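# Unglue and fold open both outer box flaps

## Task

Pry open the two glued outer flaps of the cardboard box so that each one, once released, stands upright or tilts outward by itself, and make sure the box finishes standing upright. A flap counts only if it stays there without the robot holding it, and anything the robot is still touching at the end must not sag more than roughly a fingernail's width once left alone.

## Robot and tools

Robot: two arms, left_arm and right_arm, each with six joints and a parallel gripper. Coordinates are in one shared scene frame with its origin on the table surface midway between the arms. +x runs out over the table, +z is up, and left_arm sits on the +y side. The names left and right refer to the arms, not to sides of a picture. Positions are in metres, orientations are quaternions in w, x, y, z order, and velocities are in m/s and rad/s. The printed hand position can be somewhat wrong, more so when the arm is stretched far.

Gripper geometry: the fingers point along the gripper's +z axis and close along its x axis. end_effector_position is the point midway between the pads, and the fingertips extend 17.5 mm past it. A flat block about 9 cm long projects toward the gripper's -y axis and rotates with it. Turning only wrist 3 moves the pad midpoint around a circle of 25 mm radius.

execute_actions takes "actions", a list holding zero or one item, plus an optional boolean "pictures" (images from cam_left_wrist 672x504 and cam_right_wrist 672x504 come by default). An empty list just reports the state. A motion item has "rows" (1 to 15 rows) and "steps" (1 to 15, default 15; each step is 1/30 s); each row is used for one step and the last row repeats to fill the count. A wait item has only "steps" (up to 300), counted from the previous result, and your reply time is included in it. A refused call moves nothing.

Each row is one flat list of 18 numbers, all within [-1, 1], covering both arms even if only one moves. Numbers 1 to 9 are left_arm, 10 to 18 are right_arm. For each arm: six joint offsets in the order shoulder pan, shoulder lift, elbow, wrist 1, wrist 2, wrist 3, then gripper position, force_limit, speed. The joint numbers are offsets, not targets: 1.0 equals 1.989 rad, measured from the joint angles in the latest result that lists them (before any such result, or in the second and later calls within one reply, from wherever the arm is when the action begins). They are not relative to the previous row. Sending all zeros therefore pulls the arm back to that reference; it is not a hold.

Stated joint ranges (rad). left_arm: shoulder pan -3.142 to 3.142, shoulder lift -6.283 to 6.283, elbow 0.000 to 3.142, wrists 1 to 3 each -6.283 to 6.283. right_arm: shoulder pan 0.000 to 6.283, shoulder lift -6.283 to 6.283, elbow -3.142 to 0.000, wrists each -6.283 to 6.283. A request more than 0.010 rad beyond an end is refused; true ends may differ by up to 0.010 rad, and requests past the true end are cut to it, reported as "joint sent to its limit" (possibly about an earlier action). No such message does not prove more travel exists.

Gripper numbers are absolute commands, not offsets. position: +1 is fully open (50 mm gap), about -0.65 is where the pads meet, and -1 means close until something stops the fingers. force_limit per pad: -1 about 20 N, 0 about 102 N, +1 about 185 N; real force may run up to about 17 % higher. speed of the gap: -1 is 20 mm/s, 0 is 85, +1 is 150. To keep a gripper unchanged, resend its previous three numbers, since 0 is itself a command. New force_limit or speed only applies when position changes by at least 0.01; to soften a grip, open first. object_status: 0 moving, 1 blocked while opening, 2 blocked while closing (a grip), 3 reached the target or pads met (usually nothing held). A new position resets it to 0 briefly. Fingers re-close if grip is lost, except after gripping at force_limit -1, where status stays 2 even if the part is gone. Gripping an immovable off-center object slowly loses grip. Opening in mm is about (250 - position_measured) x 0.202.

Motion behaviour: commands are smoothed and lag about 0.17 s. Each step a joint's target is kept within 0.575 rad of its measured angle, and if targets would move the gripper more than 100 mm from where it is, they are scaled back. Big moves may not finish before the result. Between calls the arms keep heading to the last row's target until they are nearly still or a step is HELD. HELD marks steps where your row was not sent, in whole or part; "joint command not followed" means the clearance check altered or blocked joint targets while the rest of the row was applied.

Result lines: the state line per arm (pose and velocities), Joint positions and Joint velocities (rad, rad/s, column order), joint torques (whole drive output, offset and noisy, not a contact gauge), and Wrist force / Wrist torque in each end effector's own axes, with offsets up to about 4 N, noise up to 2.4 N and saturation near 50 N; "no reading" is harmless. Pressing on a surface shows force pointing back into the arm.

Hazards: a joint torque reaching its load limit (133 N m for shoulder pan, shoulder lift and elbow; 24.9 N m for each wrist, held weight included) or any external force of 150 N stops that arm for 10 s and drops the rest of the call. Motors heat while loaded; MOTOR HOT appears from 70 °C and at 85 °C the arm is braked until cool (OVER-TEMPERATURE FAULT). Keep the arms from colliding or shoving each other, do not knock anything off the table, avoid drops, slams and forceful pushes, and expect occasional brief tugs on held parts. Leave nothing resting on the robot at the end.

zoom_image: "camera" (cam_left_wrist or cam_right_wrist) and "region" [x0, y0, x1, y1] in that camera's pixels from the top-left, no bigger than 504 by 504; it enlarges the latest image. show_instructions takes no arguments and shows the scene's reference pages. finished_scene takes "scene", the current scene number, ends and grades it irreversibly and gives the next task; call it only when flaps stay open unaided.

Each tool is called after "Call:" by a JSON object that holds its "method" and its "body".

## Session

Call:
{"method": "execute_actions", "body": {"actions": []}}

Scene clock: 0.00 s of 4500.00 s.
left_arm: end_effector_position=(+0.4416, +0.3461, +0.3977) position_measured=3 object_status=3 end_effector_quat_wxyz=(+0.068, +0.875, +0.479, -0.011) end_effector_velocity=(-0.000, -0.000, +0.000) end_effector_angular_velocity=(-0.000, -0.001, -0.002) | right_arm: end_effector_position=(+0.2644, +0.1036, +0.3923) position_measured=173 object_status=3 end_effector_quat_wxyz=(+0.073, +0.892, -0.445, +0.031) end_effector_velocity=(+0.000, -0.000, +0.000) end_effector_angular_velocity=(-0.001, -0.001, -0.001)
Joint positions: left_arm=[-0.808 -1.79   1.581 -1.479 -1.644 -0.101] | right_arm=[ 4.448 -1.825 -1.044 -1.997  1.532 -2.513]
Joint velocities: left_arm=[-0.001 -0.    -0.001 -0.     0.     0.001] | right_arm=[ 0.     0.     0.    -0.001 -0.001  0.001]
Joint torques (N m, as the arm reports them, + toward a larger angle): no reading
Motor temperatures (°C, as the motors report them): left_arm=[22 21 23 29 25 27] | right_arm=[24 24 23 29 28 32]
Wrist force (N, on the end effector, along its own x y z axes, offset not removed): no reading
Wrist torque (N m, same axes, about the end effector's origin, offset not removed): no reading

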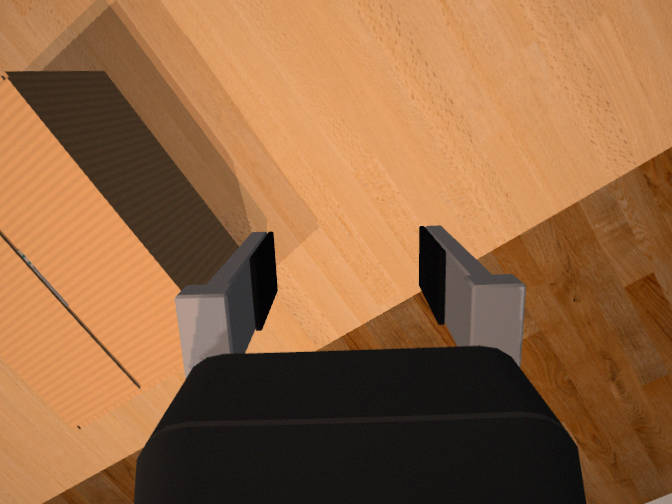

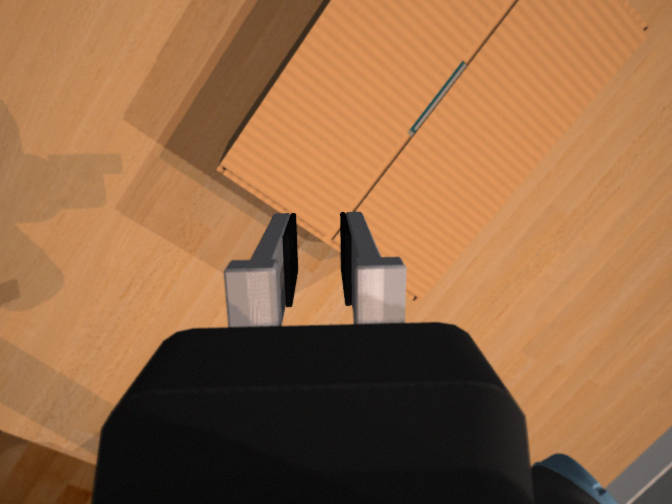

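Call:
{"method": "show_instructions", "body": {}}

Reference images for this scene: manual page 1, manual page 2, manual page 3, manual page 4.

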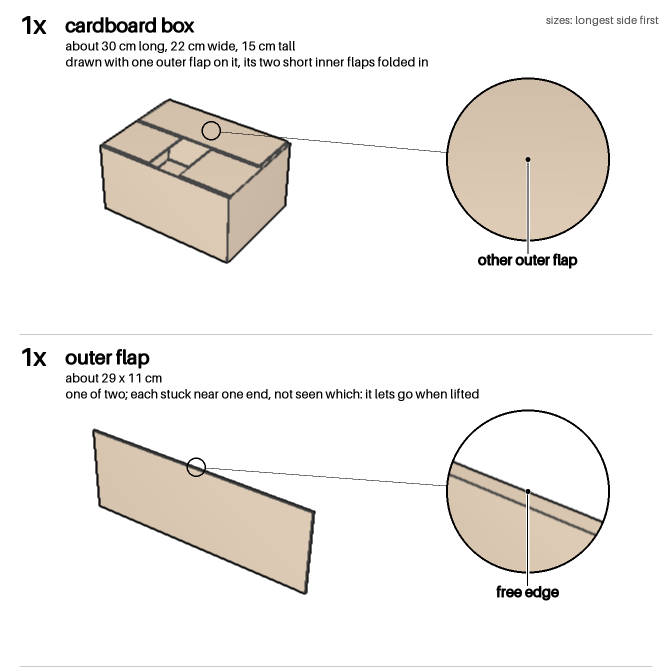

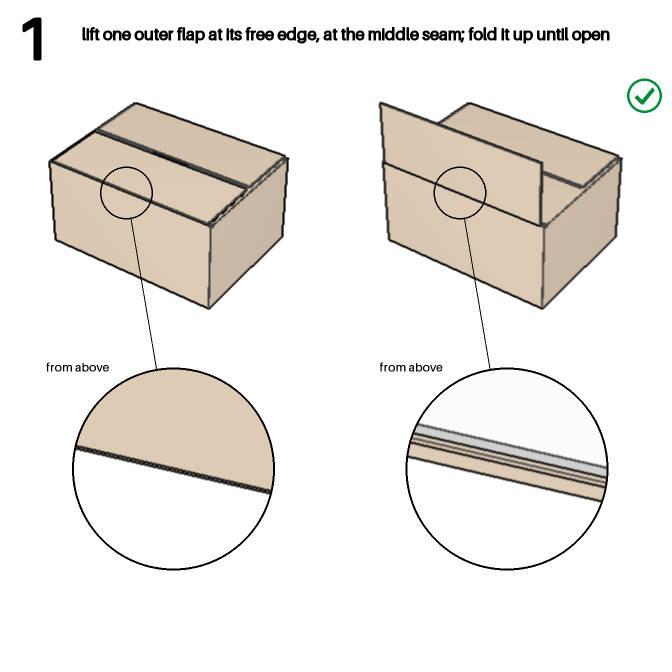

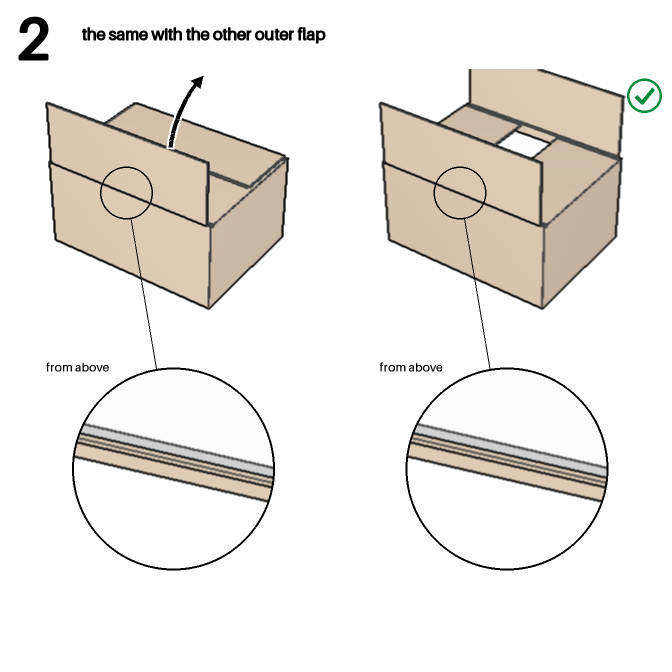

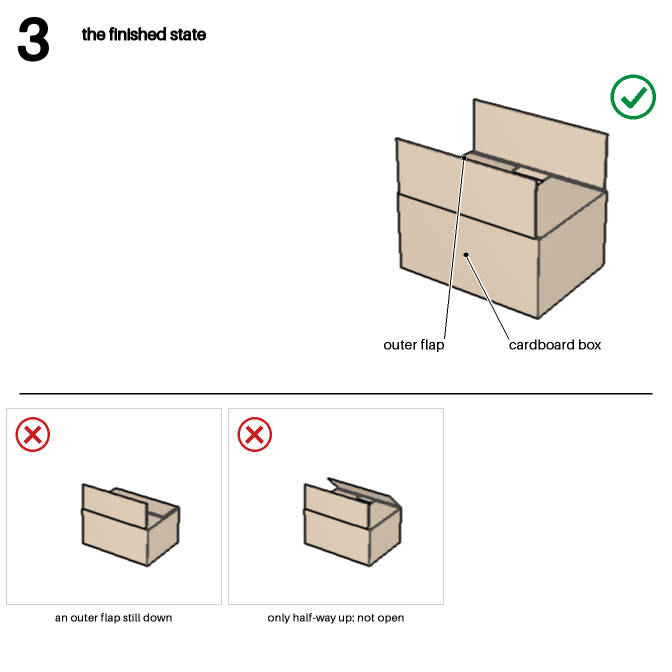

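Call:
{"method": "execute_actions", "body": {"actions": [{"rows":[[0.2,0,0,0,0,0,1,0,0,-0.1307,0.1096,-0.4053,0.5043,0.0947,0.2177,1,-0.6,0]],"steps":15}], "pictures": false}}

Call:
{"method": "execute_actions", "body": {"actions": [{"steps":45}]}}

Scene clock: 24.23 s of 4500.00 s.
left_arm: end_effector_position=(+0.4730, +0.4920, +0.3977) position_measured=3 object_status=3 end_effector_quat_wxyz=(+0.069, +0.774, +0.629, +0.002) end_effector_velocity=(+0.004, +0.109, +0.001) end_effector_angular_velocity=(-0.000, -0.002, +0.264) | right_arm: end_effector_position=(+0.3284, +0.0339, +0.2595) position_measured=3 object_status=0 end_effector_quat_wxyz=(-0.033, +0.726, -0.683, -0.072) end_effector_velocity=(+0.120, -0.013, -0.287) end_effector_angular_velocity=(+0.948, -0.266, -0.769)
Joint positions: left_arm=[-0.444 -1.79   1.581 -1.479 -1.644 -0.101] | right_arm=[ 4.224 -1.637 -1.674 -1.302  1.695 -2.147]
Joint velocities: left_arm=[ 0.264  0.    -0.002 -0.     0.    -0.001] | right_arm=[-0.283  0.229 -1.356  2.146  0.194  0.512]
Joint torques (N m, as the arm reports them, + toward a larger angle): left_arm=[ -0.32 -17.86 -26.38  -3.33  -0.75   0.25] | right_arm=[-6.62 45.49 39.47 10.39  3.12  2.61]
Motor temperatures (°C, as the motors report them): left_arm=[22 21 23 29 25 27] | right_arm=[24 24 24 29 28 32]
Wrist force (N, on the end effector, along its own x y z axes, offset not removed): left_arm=[-0.9 0.9 9.0] | right_arm=[2.8 -1.7 3.1]
Wrist torque (N m, same axes, about the end effector's origin, offset not removed): left_arm=[0.25 0.35 0.23] | right_arm=[-0.26 -0.32 -0.08]
Steps of this call (steps 1 to 90: nothing new was sent; then 20.73 s passed at rest; steps 91 to 105: all 15 steps of this action). Readings (joint positions | what the end effector reports):
91: left_arm=[-0.808 -1.790 1.581 -1.479 -1.644 -0.101] | right_arm=[4.448 -1.825 -1.044 -1.997 1.532 -2.513] | left_arm position_measured=3 object_status=3 | right_arm position_measured=171 object_status=0
92: left_arm=[-0.805 -1.790 1.581 -1.479 -1.644 -0.101] | right_arm=[4.445 -1.822 -1.047 -1.993 1.536 -2.510] | left_arm position_measured=3 object_status=3 | right_arm position_measured=157 object_status=0
94: left_arm=[-0.758 -1.790 1.581 -1.479 -1.644 -0.101] | right_arm=[4.403 -1.784 -1.095 -1.946 1.570 -2.461] | left_arm position_measured=3 object_status=3 | right_arm position_measured=129 object_status=0
98: left_arm=[-0.605 -1.790 1.581 -1.479 -1.644 -0.101] | right_arm=[4.314 -1.711 -1.309 -1.732 1.632 -2.308] | left_arm position_measured=3 object_status=3 | right_arm position_measured=73 object_status=0
105: the state above

Scene clock: 25.73 s of 4500.00 s.
left_arm: end_effector_position=(+0.4732, +0.5060, +0.3977) position_measured=3 object_status=3 end_effector_quat_wxyz=(+0.069, +0.763, +0.642, +0.003) end_effector_velocity=(-0.000, -0.000, -0.001) end_effector_angular_velocity=(+0.000, +0.001, -0.001) | right_arm: end_effector_position=(+0.3450, +0.0336, +0.2308) position_measured=3 object_status=3 end_effector_quat_wxyz=(-0.107, +0.688, -0.710, -0.104) end_effector_velocity=(-0.000, +0.000, -0.001) end_effector_angular_velocity=(-0.001, +0.002, -0.001)
Joint positions: left_arm=[-0.41  -1.79   1.581 -1.479 -1.644 -0.101] | right_arm=[ 4.188 -1.607 -1.85  -0.994  1.721 -2.08 ]
Joint velocities: left_arm=[-0.001  0.     0.002 -0.001 -0.    -0.   ] | right_arm=[ 0.    -0.001 -0.     0.001  0.001  0.002]
Joint torques (N m, as the arm reports them, + toward a larger angle): left_arm=[  5.   -19.04 -26.36  -3.29  -0.72   0.16] | right_arm=[-10.68  37.93  14.73   5.67   2.49   2.4 ]
Motor temperatures (°C, as the motors report them): left_arm=[22 21 23 29 25 27] | right_arm=[24 24 24 29 28 32]
Wrist force (N, on the end effector, along its own x y z axes, offset not removed): left_arm=[-0.4 1.8 3.6] | right_arm=[2.5 0.3 2.0]
Wrist torque (N m, same axes, about the end effector's origin, offset not removed): left_arm=[0.60 -0.03 0.04] | right_arm=[0.22 -0.58 -0.20]
Steps of this call (steps 1 to 30: the robot went on to your last target; steps 31 to 45: nothing new was sent). Readings (joint positions | what the end effector reports):
1: left_arm=[-0.436 -1.790 1.581 -1.479 -1.644 -0.101] | right_arm=[4.216 -1.630 -1.715 -1.234 1.701 -2.132] | left_arm position_measured=3 object_status=3 | right_arm position_measured=3 object_status=0
2: left_arm=[-0.430 -1.790 1.581 -1.479 -1.644 -0.101] | right_arm=[4.209 -1.625 -1.746 -1.179 1.706 -2.120] | left_arm position_measured=3 object_status=3 | right_arm position_measured=3 object_status=0
4: left_arm=[-0.422 -1.790 1.581 -1.479 -1.644 -0.101] | right_arm=[4.201 -1.618 -1.788 -1.103 1.712 -2.104] | left_arm position_measured=3 object_status=3 | right_arm position_measured=3 object_status=0
8: left_arm=[-0.414 -1.790 1.581 -1.479 -1.644 -0.101] | right_arm=[4.192 -1.611 -1.828 -1.032 1.718 -2.088] | left_arm position_measured=3 object_status=3 | right_arm position_measured=3 object_status=3
45: the state above
All arms were judged still, so your last target was given up. Only a new action makes them travel on or press farther. Fingers that are still opening or closing keep moving.

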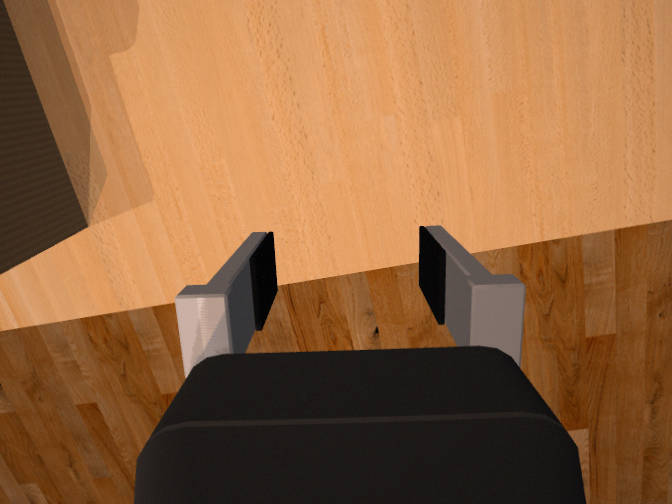

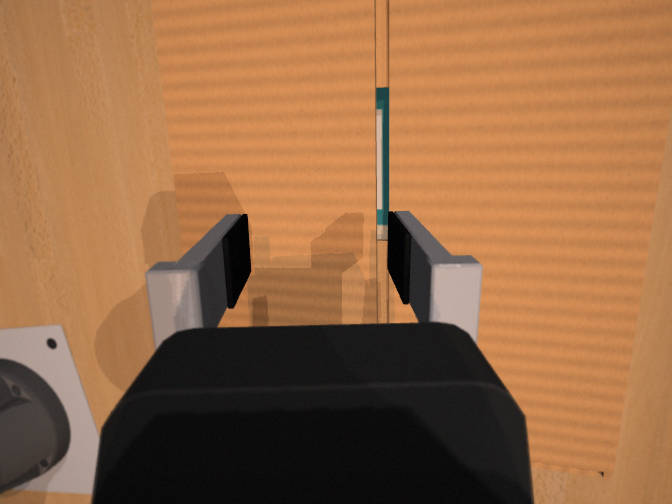

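Call:
{"method": "execute_actions", "body": {"actions": [{"rows":[[0,0,0,0,0,0,1,0,0,-0.0025,-0.0351,-0.014,0.0492,0,-0.002,1,-0.6,0]],"steps":15}], "pictures": false}}

Call:
{"method": "execute_actions", "body": {"actions": [{"steps":15}]}}

Scene clock: 34.70 s of 4500.00 s.
left_arm: end_effector_position=(+0.4732, +0.5060, +0.3977) position_measured=3 object_status=3 end_effector_quat_wxyz=(+0.069, +0.763, +0.642, +0.003) end_effector_velocity=(-0.000, -0.000, -0.001) end_effector_angular_velocity=(+0.000, +0.001, +0.001) | right_arm: end_effector_position=(+0.3552, +0.0448, +0.1943) position_measured=3 object_status=3 end_effector_quat_wxyz=(-0.108, +0.688, -0.710, -0.104) end_effector_velocity=(+0.003, +0.003, -0.011) end_effector_angular_velocity=(+0.001, -0.001, -0.001)
Joint positions: left_arm=[-0.41  -1.79   1.581 -1.479 -1.644 -0.101] | right_arm=[ 4.183 -1.674 -1.877 -0.9    1.721 -2.084]
Joint velocities: left_arm=[-0.     0.     0.001 -0.     0.    -0.001] | right_arm=[-0.001 -0.02  -0.007  0.028 -0.     0.   ]
Joint torques (N m, as the arm reports them, + toward a larger angle): left_arm=[  5.42 -22.14 -25.91  -3.41  -0.63   0.13] | right_arm=[-10.    18.5   13.83   5.77   1.57  -2.32]
Motor temperatures (°C, as the motors report them): left_arm=[22 21 23 29 25 27] | right_arm=[24 24 24 29 28 32]
Wrist force (N, on the end effector, along its own x y z axes, offset not removed): left_arm=[-2.5 -3.1 5.5] | right_arm=[-1.5 -0.1 2.3]
Wrist torque (N m, same axes, about the end effector's origin, offset not removed): left_arm=[-0.37 0.61 -0.02] | right_arm=[0.11 0.30 -0.20]
Steps of this call (steps 1 to 90: nothing new was sent; then 5.47 s passed at rest; steps 91 to 105: all 15 steps of this action). Readings (joint positions | what the end effector reports):
91: left_arm=[-0.410 -1.790 1.581 -1.479 -1.644 -0.101] | right_arm=[4.188 -1.607 -1.850 -0.994 1.721 -2.080] | left_arm position_measured=3 object_status=3 | right_arm position_measured=3 object_status=3
92: left_arm=[-0.410 -1.790 1.581 -1.479 -1.644 -0.101] | right_arm=[4.187 -1.610 -1.852 -0.990 1.721 -2.080] | left_arm position_measured=3 object_status=3 | right_arm position_measured=3 object_status=3
94: left_arm=[-0.410 -1.790 1.581 -1.479 -1.644 -0.101] | right_arm=[4.186 -1.632 -1.861 -0.961 1.721 -2.081] | left_arm position_measured=3 object_status=3 | right_arm position_measured=3 object_status=3
98: left_arm=[-0.410 -1.790 1.581 -1.479 -1.644 -0.101] | right_arm=[4.184 -1.661 -1.872 -0.919 1.721 -2.083] | left_arm position_measured=3 object_status=3 | right_arm position_measured=3 object_status=3
105: the state above

Scene clock: 35.20 s of 4500.00 s.
left_arm: end_effector_position=(+0.4732, +0.5060, +0.3977) position_measured=3 object_status=3 end_effector_quat_wxyz=(+0.069, +0.763, +0.642, +0.003) end_effector_velocity=(+0.000, -0.000, +0.000) end_effector_angular_velocity=(-0.000, -0.001, +0.000) | right_arm: end_effector_position=(+0.3556, +0.0452, +0.1930) position_measured=3 object_status=3 end_effector_quat_wxyz=(-0.108, +0.688, -0.710, -0.104) end_effector_velocity=(+0.000, +0.001, +0.001) end_effector_angular_velocity=(+0.002, -0.001, -0.002)
Joint positions: left_arm=[-0.41  -1.79   1.581 -1.479 -1.644 -0.101] | right_arm=[ 4.183 -1.677 -1.878 -0.896  1.721 -2.084]
Joint velocities: left_arm=[ 0. -0. -0. -0. -0. -0.] | right_arm=[-0.    -0.     0.001  0.002  0.     0.002]
Joint torques (N m, as the arm reports them, + toward a larger angle): left_arm=[  4.69 -21.9  -25.83  -3.28  -0.69   0.02] | right_arm=[-11.49  18.86  13.32   5.84   0.85  -2.25]
Motor temperatures (°C, as the motors report them): left_arm=[22 21 23 29 25 27] | right_arm=[24 24 24 29 28 32]
Wrist force (N, on the end effector, along its own x y z axes, offset not removed): left_arm=[4.0 -3.7 0.5] | right_arm=[-0.9 -2.4 -1.6]
Wrist torque (N m, same axes, about the end effector's origin, offset not removed): left_arm=[-0.39 -0.74 0.26] | right_arm=[-0.39 0.25 -0.29]
Steps of this call (steps 1 to 15: the robot went on to your last target). Readings (joint positions | what the end effector reports):
1: left_arm=[-0.410 -1.790 1.581 -1.479 -1.644 -0.101] | right_arm=[4.183 -1.675 -1.877 -0.899 1.721 -2.084] | left_arm position_measured=3 object_status=3 | right_arm position_measured=3 object_status=3
2: left_arm=[-0.410 -1.790 1.581 -1.479 -1.644 -0.101] | right_arm=[4.183 -1.676 -1.877 -0.898 1.721 -2.084] | left_arm position_measured=3 object_status=3 | right_arm position_measured=3 object_status=3
4: left_arm=[-0.410 -1.790 1.581 -1.479 -1.644 -0.101] | right_arm=[4.183 -1.676 -1.878 -0.897 1.721 -2.084] | left_arm position_measured=3 object_status=3 | right_arm position_measured=3 object_status=3
8: left_arm=[-0.410 -1.790 1.581 -1.479 -1.644 -0.101] | right_arm=[4.183 -1.677 -1.878 -0.896 1.721 -2.084] | left_arm position_measured=3 object_status=3 | right_arm position_measured=3 object_status=3
15: the state above
All arms were judged still, so your last target was given up. Only a new action makes them travel on or press farther. Fingers that are still opening or closing keep moving.

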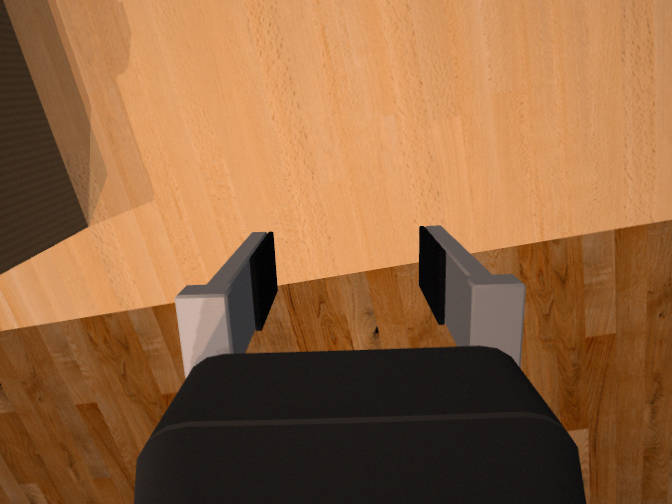

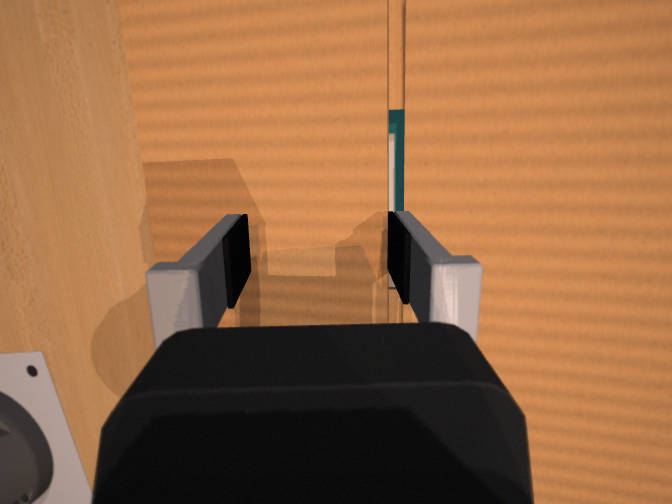

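Call:
{"method": "execute_actions", "body": {"actions": [{"rows":[[0,0,0,0,0,0,1,0,0,0.0004,-0.0046,-0.0049,0.0095,0,0,1,-0.6,0],[0,0,0,0,0,0,1,0,0,0.0004,-0.0046,-0.0049,0.0095,0,0,1,-0.6,0],[0,0,0,0,0,0,1,0,0,0.0004,-0.0046,-0.0049,0.0095,0,0,1,-0.6,0],[0,0,0,0,0,0,1,0,0,0.0004,-0.0046,-0.0049,0.0095,0,0,1,-0.6,0],[0,0,0,0,0,0,1,0,0,0.0009,-0.0092,-0.0097,0.0189,0,0,1,-0.6,0],[0,0,0,0,0,0,1,0,0,0.0009,-0.0092,-0.0097,0.0189,0,0,1,-0.6,0],[0,0,0,0,0,0,1,0,0,0.0009,-0.0092,-0.0097,0.0189,0,0,1,-0.6,0],[0,0,0,0,0,0,1,0,0,0.0009,-0.0092,-0.0097,0.0189,0,0,1,-0.6,0],[0,0,0,0,0,0,1,0,0,0.0013,-0.0138,-0.0146,0.0284,0,0,1,-0.6,0]],"steps":15}], "pictures": false}}

Call:
{"method": "execute_actions", "body": {"actions": [{"steps":15}]}}

Call:
{"method": "zoom_image", "body": {"camera": "cam_right_wrist", "region": [280,100,500,330]}}

Scene clock: 46.53 s of 4500.00 s.
left_arm: end_effector_position=(+0.4732, +0.5060, +0.3977) position_measured=3 object_status=3 end_effector_quat_wxyz=(+0.069, +0.763, +0.642, +0.003) end_effector_velocity=(-0.000, -0.000, -0.001) end_effector_angular_velocity=(+0.001, +0.001, -0.001) | right_arm: end_effector_position=(+0.3557, +0.0478, +0.1747) position_measured=3 object_status=3 end_effector_quat_wxyz=(-0.108, +0.689, -0.709, -0.104) end_effector_velocity=(+0.001, +0.004, -0.018) end_effector_angular_velocity=(+0.008, -0.006, +0.002)
Joint positions: left_arm=[-0.41  -1.79   1.581 -1.479 -1.644 -0.101] | right_arm=[ 4.185 -1.701 -1.903 -0.847  1.721 -2.084]
Joint velocities: left_arm=[-0.001 -0.     0.001 -0.     0.     0.   ] | right_arm=[ 0.003 -0.024 -0.029  0.062 -0.001  0.001]
Joint torques (N m, as the arm reports them, + toward a larger angle): left_arm=[  4.18 -21.5  -26.17  -3.42  -0.74   0.03] | right_arm=[12.21 -0.17 -0.26  3.28 -0.62 -1.62]
Motor temperatures (°C, as the motors report them): left_arm=[22 21 23 29 25 27] | right_arm=[24 24 24 29 28 32]
Wrist force (N, on the end effector, along its own x y z axes, offset not removed): left_arm=[-0.6 -1.0 5.1] | right_arm=[1.6 3.1 -36.4]
Wrist torque (N m, same axes, about the end effector's origin, offset not removed): left_arm=[-0.03 0.04 0.03] | right_arm=[-0.17 1.14 0.20]
Steps of this call (steps 1 to 90: nothing new was sent; then 7.83 s passed at rest; steps 91 to 105: all 15 steps of this action). Readings (joint positions | what the end effector reports):
91: left_arm=[-0.410 -1.790 1.581 -1.479 -1.644 -0.101] | right_arm=[4.183 -1.677 -1.878 -0.896 1.721 -2.084] | left_arm position_measured=3 object_status=3 | right_arm position_measured=3 object_status=3
92: left_arm=[-0.410 -1.790 1.581 -1.479 -1.644 -0.101] | right_arm=[4.183 -1.678 -1.879 -0.894 1.721 -2.084] | left_arm position_measured=3 object_status=3 | right_arm position_measured=3 object_status=3
94: left_arm=[-0.410 -1.790 1.581 -1.479 -1.644 -0.101] | right_arm=[4.183 -1.681 -1.882 -0.888 1.721 -2.084] | left_arm position_measured=3 object_status=3 | right_arm position_measured=3 object_status=3
98: left_arm=[-0.410 -1.790 1.581 -1.479 -1.644 -0.101] | right_arm=[4.184 -1.688 -1.890 -0.873 1.721 -2.084] | left_arm position_measured=3 object_status=3 | right_arm position_measured=3 object_status=3
105: the state above

Scene clock: 47.03 s of 4500.00 s.
left_arm: end_effector_position=(+0.4732, +0.5060, +0.3977) position_measured=3 object_status=3 end_effector_quat_wxyz=(+0.069, +0.763, +0.642, +0.003) end_effector_velocity=(-0.000, -0.000, -0.001) end_effector_angular_velocity=(+0.000, +0.001, -0.001) | right_arm: end_effector_position=(+0.3556, +0.0480, +0.1716) position_measured=3 object_status=3 end_effector_quat_wxyz=(-0.108, +0.689, -0.709, -0.104) end_effector_velocity=(-0.000, +0.000, -0.000) end_effector_angular_velocity=(+0.001, +0.000, +0.001)
Joint positions: left_arm=[-0.41  -1.79   1.581 -1.479 -1.644 -0.101] | right_arm=[ 4.185 -1.704 -1.907 -0.84   1.721 -2.084]
Joint velocities: left_arm=[-0.001  0.     0.001 -0.    -0.    -0.   ] | right_arm=[ 0.     0.    -0.001  0.001  0.001 -0.   ]
Joint torques (N m, as the arm reports them, + toward a larger angle): left_arm=[  4.35 -22.41 -25.52  -3.32  -0.63   0.05] | right_arm=[ 7.89 -0.72 -7.73 -1.01  1.55 -0.04]
Motor temperatures (°C, as the motors report them): left_arm=[22 21 23 29 25 27] | right_arm=[24 24 24 29 28 32]
Wrist force (N, on the end effector, along its own x y z axes, offset not removed): left_arm=[1.0 -1.2 2.5] | right_arm=[-15.1 -5.3 -32.8]
Wrist torque (N m, same axes, about the end effector's origin, offset not removed): left_arm=[-0.12 -0.10 -0.03] | right_arm=[-0.28 1.14 -0.37]
Steps of this call (steps 1 to 15: the robot went on to your last target). Readings (joint positions | what the end effector reports):
1: left_arm=[-0.410 -1.790 1.581 -1.479 -1.644 -0.101] | right_arm=[4.185 -1.701 -1.904 -0.845 1.721 -2.084] | left_arm position_measured=3 object_status=3 | right_arm position_measured=3 object_status=3
2: left_arm=[-0.410 -1.790 1.581 -1.479 -1.644 -0.101] | right_arm=[4.185 -1.702 -1.904 -0.844 1.721 -2.084] | left_arm position_measured=3 object_status=3 | right_arm position_measured=3 object_status=3
4: left_arm=[-0.410 -1.790 1.581 -1.479 -1.644 -0.101] | right_arm=[4.185 -1.703 -1.905 -0.842 1.721 -2.084] | left_arm position_measured=3 object_status=3 | right_arm position_measured=3 object_status=3
8: left_arm=[-0.410 -1.790 1.581 -1.479 -1.644 -0.101] | right_arm=[4.185 -1.704 -1.907 -0.840 1.721 -2.084] | left_arm position_measured=3 object_status=3 | right_arm position_measured=3 object_status=3
15: the state above
All arms were judged still, so your last target was given up. Only a new action makes them travel on or press farther. Fingers that are still opening or closing keep moving.

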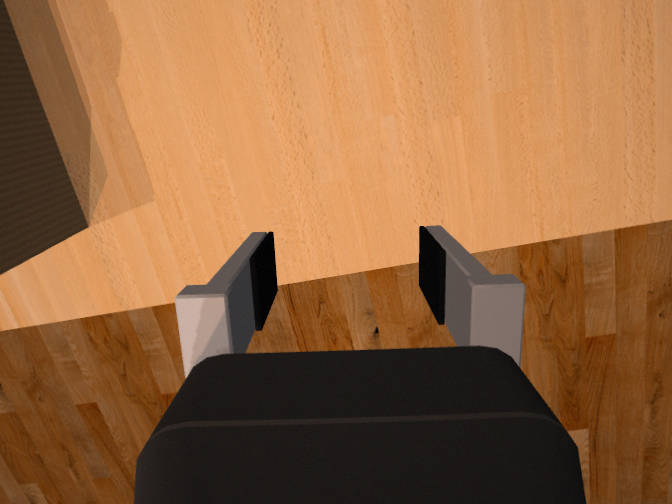

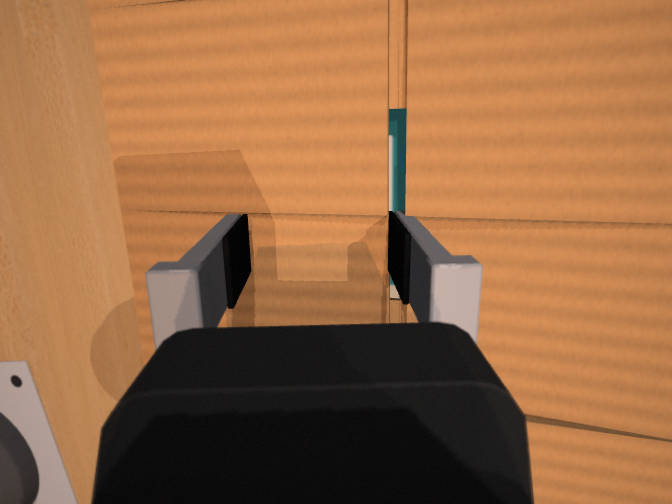

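Region (280, 100, 500, 330) of cam_right_wrist's 672x504 image, scaled by 2.191, with more detail than that image has; it fills the left 482 columns of this view, and the rest is white.

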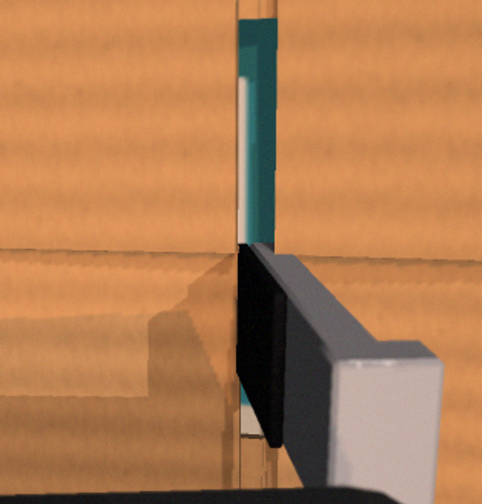

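Call:
{"method": "execute_actions", "body": {"actions": [{"rows":[[0,0,0,0,0,0,1,0,0,0,0,0,0,0,0,-1,-0.6,-0.8]],"steps":15}], "pictures": false}}

Call:
{"method": "execute_actions", "body": {"actions": [{"steps":35}]}}

Scene clock: 52.33 s of 4500.00 s.
left_arm: end_effector_position=(+0.4732, +0.5060, +0.3977) position_measured=3 object_status=3 end_effector_quat_wxyz=(+0.069, +0.763, +0.642, +0.003) end_effector_velocity=(+0.000, +0.000, +0.001) end_effector_angular_velocity=(-0.001, -0.002, +0.002) | right_arm: end_effector_position=(+0.3555, +0.0479, +0.1713) position_measured=80 object_status=0 end_effector_quat_wxyz=(-0.107, +0.689, -0.709, -0.104) end_effector_velocity=(-0.000, +0.000, +0.001) end_effector_angular_velocity=(+0.001, +0.000, -0.000)
Joint positions: left_arm=[-0.41  -1.79   1.581 -1.479 -1.644 -0.101] | right_arm=[ 4.185 -1.705 -1.907 -0.84   1.721 -2.084]
Joint velocities: left_arm=[ 0.001  0.    -0.002 -0.    -0.    -0.   ] | right_arm=[-0.     0.001  0.    -0.     0.001  0.   ]
Joint torques (N m, as the arm reports them, + toward a larger angle): left_arm=[  4.8  -22.08 -25.76  -3.38  -0.63   0.07] | right_arm=[ 5.9  18.86 33.38  2.97  0.55 -1.51]
Motor temperatures (°C, as the motors report them): left_arm=[22 21 23 29 25 27] | right_arm=[24 24 24 29 28 32]
Wrist force (N, on the end effector, along its own x y z axes, offset not removed): left_arm=[-0.7 1.8 6.2] | right_arm=[3.9 -0.9 -4.8]
Wrist torque (N m, same axes, about the end effector's origin, offset not removed): left_arm=[0.56 0.22 0.16] | right_arm=[-0.20 0.35 -0.03]
Steps of this call (steps 1 to 90: nothing new was sent; then 1.80 s passed at rest; steps 91 to 105: all 15 steps of this action). Readings (joint positions | what the end effector reports):
91: left_arm=[-0.410 -1.790 1.581 -1.479 -1.644 -0.101] | right_arm=[4.185 -1.704 -1.907 -0.839 1.721 -2.084] | left_arm position_measured=3 object_status=3 | right_arm position_measured=4 object_status=0
92: left_arm=[-0.410 -1.790 1.581 -1.479 -1.644 -0.101] | right_arm=[4.185 -1.704 -1.907 -0.839 1.721 -2.084] | left_arm position_measured=3 object_status=3 | right_arm position_measured=9 object_status=0
94: left_arm=[-0.410 -1.790 1.581 -1.479 -1.644 -0.101] | right_arm=[4.185 -1.705 -1.907 -0.840 1.721 -2.084] | left_arm position_measured=3 object_status=3 | right_arm position_measured=20 object_status=0
98: left_arm=[-0.410 -1.790 1.581 -1.479 -1.644 -0.101] | right_arm=[4.185 -1.705 -1.907 -0.840 1.721 -2.084] | left_arm position_measured=3 object_status=3 | right_arm position_measured=42 object_status=0
105: the state above

Scene clock: 53.50 s of 4500.00 s.
left_arm: end_effector_position=(+0.4732, +0.5060, +0.3977) position_measured=3 object_status=3 end_effector_quat_wxyz=(+0.069, +0.763, +0.642, +0.003) end_effector_velocity=(+0.000, -0.000, +0.000) end_effector_angular_velocity=(-0.000, -0.000, +0.000) | right_arm: end_effector_position=(+0.3556, +0.0481, +0.1716) position_measured=242 object_status=0 end_effector_quat_wxyz=(-0.108, +0.689, -0.709, -0.104) end_effector_velocity=(+0.000, +0.000, -0.000) end_effector_angular_velocity=(-0.000, -0.001, -0.001)
Joint positions: left_arm=[-0.41  -1.79   1.581 -1.479 -1.644 -0.101] | right_arm=[ 4.185 -1.704 -1.907 -0.84   1.721 -2.084]
Joint velocities: left_arm=[-0.001 -0.    -0.    -0.     0.    -0.001] | right_arm=[-0.    -0.001  0.     0.001 -0.001  0.   ]
Joint torques (N m, as the arm reports them, + toward a larger angle): left_arm=[  4.53 -22.24 -26.17  -3.34  -0.55   0.1 ] | right_arm=[10.61 40.26 34.12  5.44 -0.94 -2.04]
Motor temperatures (°C, as the motors report them): left_arm=[22 21 23 29 25 27] | right_arm=[24 24 24 29 28 32]
Wrist force (N, on the end effector, along its own x y z axes, offset not removed): left_arm=[-1.5 -0.9 1.5] | right_arm=[3.4 -2.7 -4.4]
Wrist torque (N m, same axes, about the end effector's origin, offset not removed): left_arm=[-0.16 0.31 0.20] | right_arm=[-0.36 -0.07 -0.14]
Steps of this call (steps 1 to 15: the robot went on to your last target; steps 16 to 35: nothing new was sent). Readings (joint positions | what the end effector reports):
1: left_arm=[-0.410 -1.790 1.581 -1.479 -1.644 -0.101] | right_arm=[4.185 -1.705 -1.907 -0.840 1.721 -2.084] | left_arm position_measured=3 object_status=3 | right_arm position_measured=86 object_status=0
2: left_arm=[-0.410 -1.790 1.581 -1.479 -1.644 -0.101] | right_arm=[4.185 -1.705 -1.907 -0.840 1.721 -2.084] | left_arm position_measured=3 object_status=3 | right_arm position_measured=91 object_status=0
4: left_arm=[-0.410 -1.790 1.581 -1.479 -1.644 -0.101] | right_arm=[4.185 -1.705 -1.907 -0.840 1.721 -2.084] | left_arm position_measured=3 object_status=3 | right_arm position_measured=102 object_status=0
8: left_arm=[-0.410 -1.790 1.581 -1.479 -1.644 -0.101] | right_arm=[4.185 -1.705 -1.907 -0.840 1.721 -2.084] | left_arm position_measured=3 object_status=3 | right_arm position_measured=124 object_status=0
35: the state above
All arms were judged still, so your last target was given up. Only a new action makes them travel on or press farther. Fingers that are still opening or closing keep moving.

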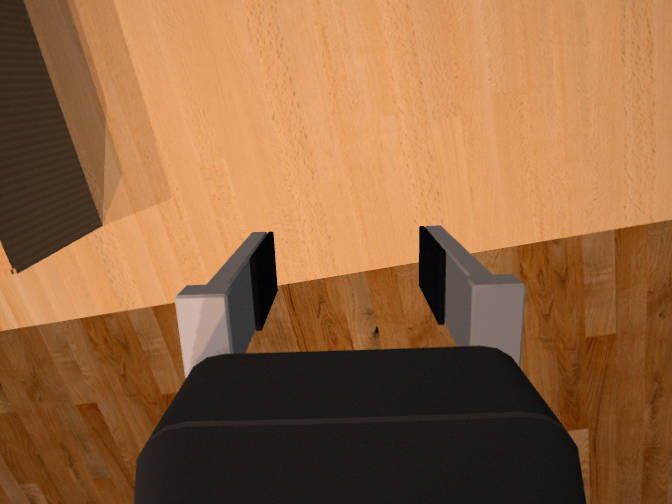

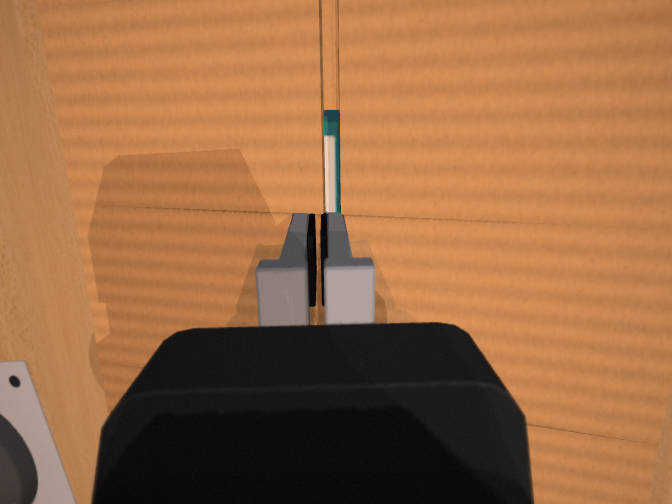

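Call:
{"method": "execute_actions", "body": {"actions": [{"rows":[[0,0,0,0,0,0,1,0,0,0.0092,-0.0107,0.0322,-0.0215,0,0.008,-1,-0.6,-0.8],[0,0,0,0,0,0,1,0,0,0.0092,-0.0107,0.0322,-0.0215,0,0.008,-1,-0.6,-0.8],[0,0,0,0,0,0,1,0,0,0.0092,-0.0107,0.0322,-0.0215,0,0.008,-1,-0.6,-0.8],[0,0,0,0,0,0,1,0,0,0.0092,-0.0107,0.0322,-0.0215,0,0.008,-1,-0.6,-0.8],[0,0,0,0,0,0,1,0,0,0.0092,-0.0107,0.0322,-0.0215,0,0.008,-1,-0.6,-0.8],[0,0,0,0,0,0,1,0,0,0.0092,-0.0107,0.0322,-0.0215,0,0.008,1,-0.6,0.5]],"steps":15}], "pictures": false}}

Call:
{"method": "execute_actions", "body": {"actions": [{"steps":15}]}}

Scene clock: 71.60 s of 4500.00 s.
left_arm: end_effector_position=(+0.4732, +0.5060, +0.3977) position_measured=3 object_status=3 end_effector_quat_wxyz=(+0.069, +0.763, +0.642, +0.003) end_effector_velocity=(-0.000, +0.001, -0.000) end_effector_angular_velocity=(+0.000, +0.002, +0.001) | right_arm: end_effector_position=(+0.3559, +0.0682, +0.1849) position_measured=66 object_status=0 end_effector_quat_wxyz=(-0.106, +0.690, -0.708, -0.106) end_effector_velocity=(+0.001, +0.006, +0.004) end_effector_angular_velocity=(-0.001, +0.000, -0.000)
Joint positions: left_arm=[-0.41  -1.79   1.581 -1.479 -1.644 -0.101] | right_arm=[ 4.203 -1.725 -1.845 -0.881  1.721 -2.068]
Joint velocities: left_arm=[ 0.001 -0.     0.001  0.001 -0.     0.   ] | right_arm=[ 0.005 -0.007  0.018 -0.012 -0.002  0.005]
Joint torques (N m, as the arm reports them, + toward a larger angle): left_arm=[  4.63 -21.97 -25.97  -3.31  -0.73   0.07] | right_arm=[ 7.3  16.89 26.69 -1.07  1.58  2.47]
Motor temperatures (°C, as the motors report them): left_arm=[22 21 23 29 25 27] | right_arm=[24 24 24 29 28 32]
Wrist force (N, on the end effector, along its own x y z axes, offset not removed): left_arm=[4.1 -6.8 1.3] | right_arm=[-9.7 -1.8 -2.2]
Wrist torque (N m, same axes, about the end effector's origin, offset not removed): left_arm=[-1.22 -0.80 -0.11] | right_arm=[-0.17 0.03 -0.02]
Steps of this call (steps 1 to 90: nothing new was sent; then 14.60 s passed at rest; steps 91 to 105: all 15 steps of this action). Readings (joint positions | what the end effector reports):
91: left_arm=[-0.410 -1.790 1.581 -1.479 -1.644 -0.101] | right_arm=[4.185 -1.704 -1.907 -0.840 1.721 -2.084] | left_arm position_measured=3 object_status=3 | right_arm position_measured=242 object_status=2
92: left_arm=[-0.410 -1.790 1.581 -1.479 -1.644 -0.101] | right_arm=[4.187 -1.706 -1.904 -0.842 1.721 -2.083] | left_arm position_measured=3 object_status=3 | right_arm position_measured=242 object_status=2
94: left_arm=[-0.410 -1.790 1.581 -1.479 -1.644 -0.101] | right_arm=[4.193 -1.713 -1.883 -0.856 1.721 -2.077] | left_arm position_measured=3 object_status=3 | right_arm position_measured=242 object_status=2
98: left_arm=[-0.410 -1.790 1.581 -1.479 -1.644 -0.101] | right_arm=[4.200 -1.721 -1.857 -0.873 1.721 -2.071] | left_arm position_measured=3 object_status=3 | right_arm position_measured=201 object_status=0
105: the state above

Scene clock: 72.10 s of 4500.00 s.
left_arm: end_effector_position=(+0.4732, +0.5060, +0.3977) position_measured=3 object_status=3 end_effector_quat_wxyz=(+0.069, +0.763, +0.642, +0.003) end_effector_velocity=(-0.000, +0.000, -0.001) end_effector_angular_velocity=(+0.000, +0.001, +0.001) | right_arm: end_effector_position=(+0.3559, +0.0689, +0.1853) position_measured=3 object_status=3 end_effector_quat_wxyz=(-0.106, +0.690, -0.708, -0.106) end_effector_velocity=(+0.000, +0.001, +0.001) end_effector_angular_velocity=(+0.001, -0.001, -0.001)
Joint positions: left_arm=[-0.41  -1.79   1.581 -1.479 -1.644 -0.101] | right_arm=[ 4.204 -1.726 -1.843 -0.882  1.721 -2.068]
Joint velocities: left_arm=[ 0.001 -0.     0.002 -0.    -0.    -0.001] | right_arm=[ 0.     0.     0.002 -0.001 -0.     0.001]
Joint torques (N m, as the arm reports them, + toward a larger angle): left_arm=[  5.01 -22.23 -26.69  -3.28  -0.62   0.1 ] | right_arm=[11.53 16.95 34.26  1.58  1.33  2.37]
Motor temperatures (°C, as the motors report them): left_arm=[22 21 23 29 25 27] | right_arm=[24 24 24 29 28 32]
Wrist force (N, on the end effector, along its own x y z axes, offset not removed): left_arm=[-1.4 -0.7 5.2] | right_arm=[1.9 -0.4 -5.0]
Wrist torque (N m, same axes, about the end effector's origin, offset not removed): left_arm=[0.06 0.35 0.19] | right_arm=[0.06 0.24 -0.17]
Steps of this call (steps 1 to 15: the robot went on to your last target). Readings (joint positions | what the end effector reports):
1: left_arm=[-0.410 -1.790 1.581 -1.479 -1.644 -0.101] | right_arm=[4.203 -1.725 -1.845 -0.881 1.721 -2.068] | left_arm position_measured=3 object_status=3 | right_arm position_measured=47 object_status=0
2: left_arm=[-0.410 -1.790 1.581 -1.479 -1.644 -0.101] | right_arm=[4.203 -1.725 -1.844 -0.881 1.721 -2.068] | left_arm position_measured=3 object_status=3 | right_arm position_measured=27 object_status=0
4: left_arm=[-0.410 -1.790 1.581 -1.479 -1.644 -0.101] | right_arm=[4.203 -1.725 -1.844 -0.882 1.721 -2.068] | left_arm position_measured=3 object_status=3 | right_arm position_measured=3 object_status=0
8: left_arm=[-0.410 -1.790 1.581 -1.479 -1.644 -0.101] | right_arm=[4.204 -1.726 -1.843 -0.882 1.721 -2.068] | left_arm position_measured=3 object_status=3 | right_arm position_measured=3 object_status=0
15: the state above
All arms were judged still, so your last target was given up. Only a new action makes them travel on or press farther. Fingers that are still opening or closing keep moving.

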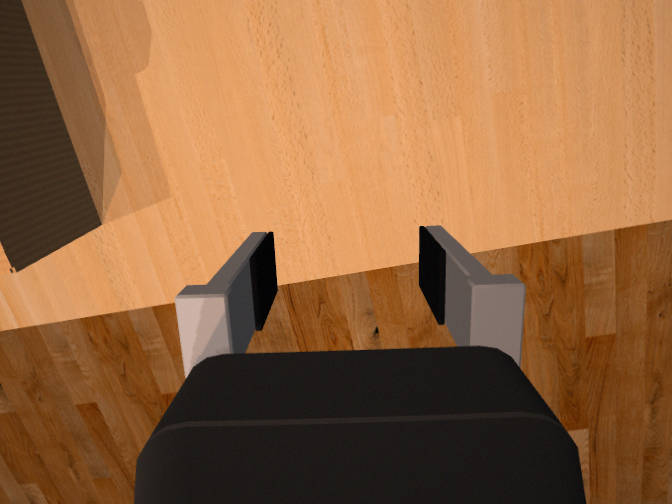

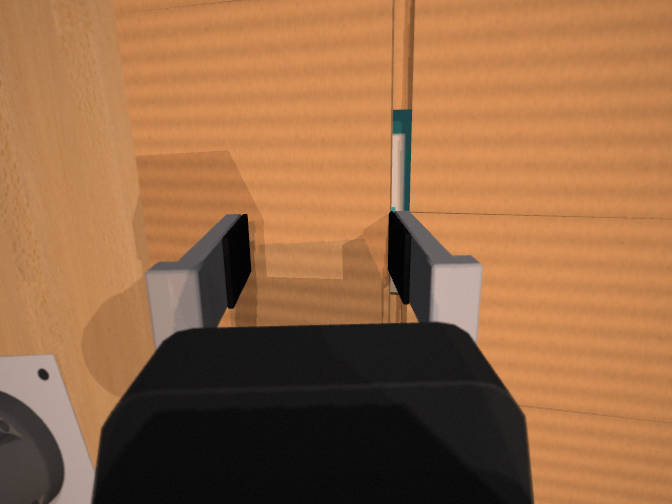

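Call:
{"method": "execute_actions", "body": {"actions": [{"rows":[[0,0,0,0,0,0,1,0,0,0.0003,-0.003,-0.0031,0.006,0,0,1,-0.6,0.5],[0,0,0,0,0,0,1,0,0,0.0003,-0.003,-0.0031,0.006,0,0,1,-0.6,0.5],[0,0,0,0,0,0,1,0,0,0.0003,-0.003,-0.0031,0.006,0,0,1,-0.6,0.5],[0,0,0,0,0,0,1,0,0,0.0003,-0.003,-0.0031,0.006,0,0,1,-0.6,0.5],[0,0,0,0,0,0,1,0,0,0.0006,-0.0059,-0.0061,0.0121,0,0,1,-0.6,0.5],[0,0,0,0,0,0,1,0,0,0.0006,-0.0059,-0.0061,0.0121,0,0,1,-0.6,0.5],[0,0,0,0,0,0,1,0,0,0.0006,-0.0059,-0.0061,0.0121,0,0,1,-0.6,0.5],[0,0,0,0,0,0,1,0,0,0.0006,-0.0059,-0.0061,0.0121,0,0,1,-0.6,0.5],[0,0,0,0,0,0,1,0,0,0.0009,-0.0089,-0.0092,0.0181,0,0,1,-0.6,0.5]],"steps":15}], "pictures": false}}

Call:
{"method": "execute_actions", "body": {"actions": [{"steps":15}]}}

Call:
{"method": "zoom_image", "body": {"camera": "cam_right_wrist", "region": [280,100,500,330]}}

Scene clock: 85.70 s of 4500.00 s.
left_arm: end_effector_position=(+0.4732, +0.5060, +0.3977) position_measured=3 object_status=3 end_effector_quat_wxyz=(+0.069, +0.763, +0.642, +0.003) end_effector_velocity=(+0.000, +0.000, -0.000) end_effector_angular_velocity=(+0.000, -0.000, -0.000) | right_arm: end_effector_position=(+0.3559, +0.0706, +0.1732) position_measured=3 object_status=3 end_effector_quat_wxyz=(-0.106, +0.690, -0.708, -0.106) end_effector_velocity=(+0.000, +0.003, -0.013) end_effector_angular_velocity=(+0.004, -0.003, +0.002)
Joint positions: left_arm=[-0.41  -1.79   1.581 -1.479 -1.644 -0.101] | right_arm=[ 4.205 -1.741 -1.859 -0.851  1.721 -2.068]
Joint velocities: left_arm=[ 0.001 -0.     0.    -0.     0.     0.001] | right_arm=[ 0.002 -0.018 -0.017  0.04   0.    -0.   ]
Joint torques (N m, as the arm reports them, + toward a larger angle): left_arm=[  4.84 -22.53 -25.82  -3.38  -0.61  -0.03] | right_arm=[12.98 13.69  9.61  5.69 -0.16  1.29]
Motor temperatures (°C, as the motors report them): left_arm=[22 21 23 29 25 27] | right_arm=[24 24 24 29 28 32]
Wrist force (N, on the end effector, along its own x y z axes, offset not removed): left_arm=[-3.7 -2.0 3.3] | right_arm=[2.6 2.2 -12.7]
Wrist torque (N m, same axes, about the end effector's origin, offset not removed): left_arm=[-0.33 0.67 0.35] | right_arm=[0.35 0.80 0.04]
Steps of this call (steps 1 to 90: nothing new was sent; then 10.10 s passed at rest; steps 91 to 105: all 15 steps of this action). Readings (joint positions | what the end effector reports):
91: left_arm=[-0.410 -1.790 1.581 -1.479 -1.644 -0.101] | right_arm=[4.204 -1.726 -1.843 -0.882 1.721 -2.068] | left_arm position_measured=3 object_status=3 | right_arm position_measured=3 object_status=3
92: left_arm=[-0.410 -1.790 1.581 -1.479 -1.644 -0.101] | right_arm=[4.204 -1.726 -1.843 -0.881 1.721 -2.068] | left_arm position_measured=3 object_status=3 | right_arm position_measured=3 object_status=3
94: left_arm=[-0.410 -1.790 1.581 -1.479 -1.644 -0.101] | right_arm=[4.204 -1.728 -1.845 -0.877 1.721 -2.068] | left_arm position_measured=3 object_status=3 | right_arm position_measured=3 object_status=3
98: left_arm=[-0.410 -1.790 1.581 -1.479 -1.644 -0.101] | right_arm=[4.204 -1.733 -1.850 -0.868 1.721 -2.068] | left_arm position_measured=3 object_status=3 | right_arm position_measured=3 object_status=3
105: the state above

Scene clock: 86.20 s of 4500.00 s.
left_arm: end_effector_position=(+0.4732, +0.5060, +0.3977) position_measured=3 object_status=3 end_effector_quat_wxyz=(+0.069, +0.763, +0.642, +0.003) end_effector_velocity=(+0.000, -0.000, -0.000) end_effector_angular_velocity=(-0.000, -0.000, -0.001) | right_arm: end_effector_position=(+0.3558, +0.0708, +0.1714) position_measured=3 object_status=3 end_effector_quat_wxyz=(-0.106, +0.691, -0.708, -0.106) end_effector_velocity=(-0.000, +0.000, -0.001) end_effector_angular_velocity=(-0.000, +0.000, +0.001)
Joint positions: left_arm=[-0.41  -1.79   1.581 -1.479 -1.644 -0.101] | right_arm=[ 4.205 -1.743 -1.861 -0.846  1.721 -2.068]
Joint velocities: left_arm=[-0.    -0.     0.    -0.    -0.     0.001] | right_arm=[ 0.    -0.001 -0.     0.001  0.    -0.001]
Joint torques (N m, as the arm reports them, + toward a larger angle): left_arm=[  4.54 -22.59 -25.72  -3.36  -0.65   0.16] | right_arm=[12.37 -0.71 -1.57  2.37 -0.03  0.16]
Motor temperatures (°C, as the motors report them): left_arm=[22 21 23 29 25 27] | right_arm=[24 24 24 29 28 32]
Wrist force (N, on the end effector, along its own x y z axes, offset not removed): left_arm=[-2.6 -2.4 1.6] | right_arm=[-0.9 0.9 -37.2]
Wrist torque (N m, same axes, about the end effector's origin, offset not removed): left_arm=[-0.40 0.48 -0.05] | right_arm=[-0.08 1.02 0.02]
Steps of this call (steps 1 to 15: the robot went on to your last target). Readings (joint positions | what the end effector reports):
1: left_arm=[-0.410 -1.790 1.581 -1.479 -1.644 -0.101] | right_arm=[4.205 -1.742 -1.859 -0.850 1.721 -2.068] | left_arm position_measured=3 object_status=3 | right_arm position_measured=3 object_status=3
2: left_arm=[-0.410 -1.790 1.581 -1.479 -1.644 -0.101] | right_arm=[4.205 -1.742 -1.860 -0.849 1.721 -2.068] | left_arm position_measured=3 object_status=3 | right_arm position_measured=3 object_status=3
4: left_arm=[-0.410 -1.790 1.581 -1.479 -1.644 -0.101] | right_arm=[4.205 -1.742 -1.860 -0.848 1.721 -2.068] | left_arm position_measured=3 object_status=3 | right_arm position_measured=3 object_status=3
8: left_arm=[-0.410 -1.790 1.581 -1.479 -1.644 -0.101] | right_arm=[4.205 -1.743 -1.861 -0.847 1.721 -2.068] | left_arm position_measured=3 object_status=3 | right_arm position_measured=3 object_status=3
15: the state above
All arms were judged still, so your last target was given up. Only a new action makes them travel on or press farther. Fingers that are still opening or closing keep moving.

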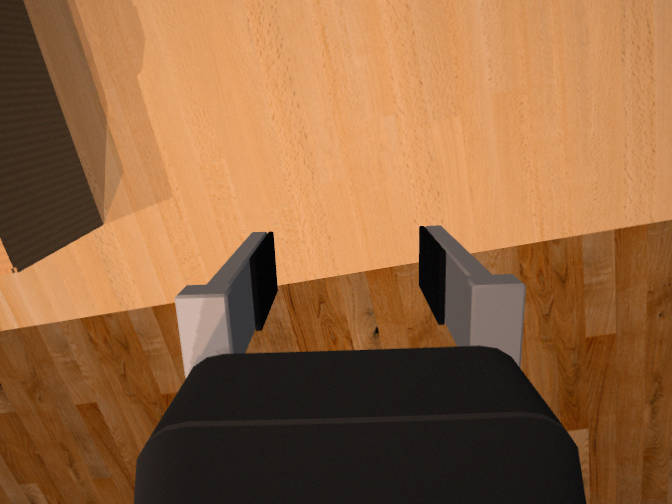

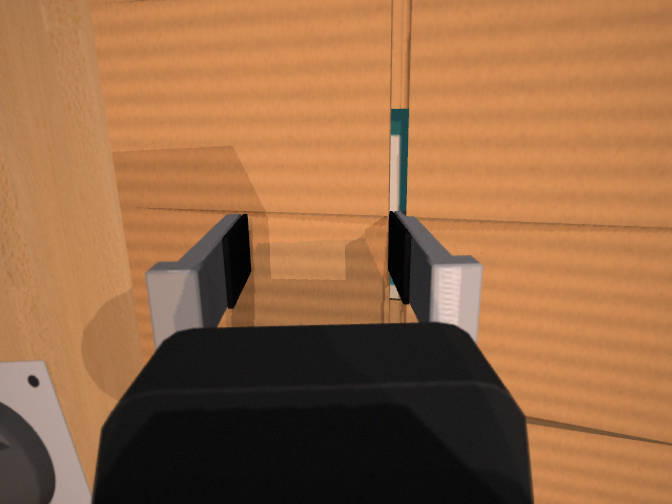

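Region (280, 100, 500, 330) of cam_right_wrist's 672x504 image, scaled by 2.191, with more detail than that image has; it fills the left 482 columns of this view, and the rest is white.

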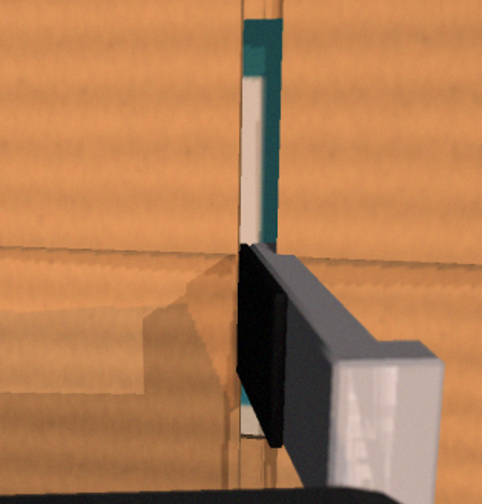

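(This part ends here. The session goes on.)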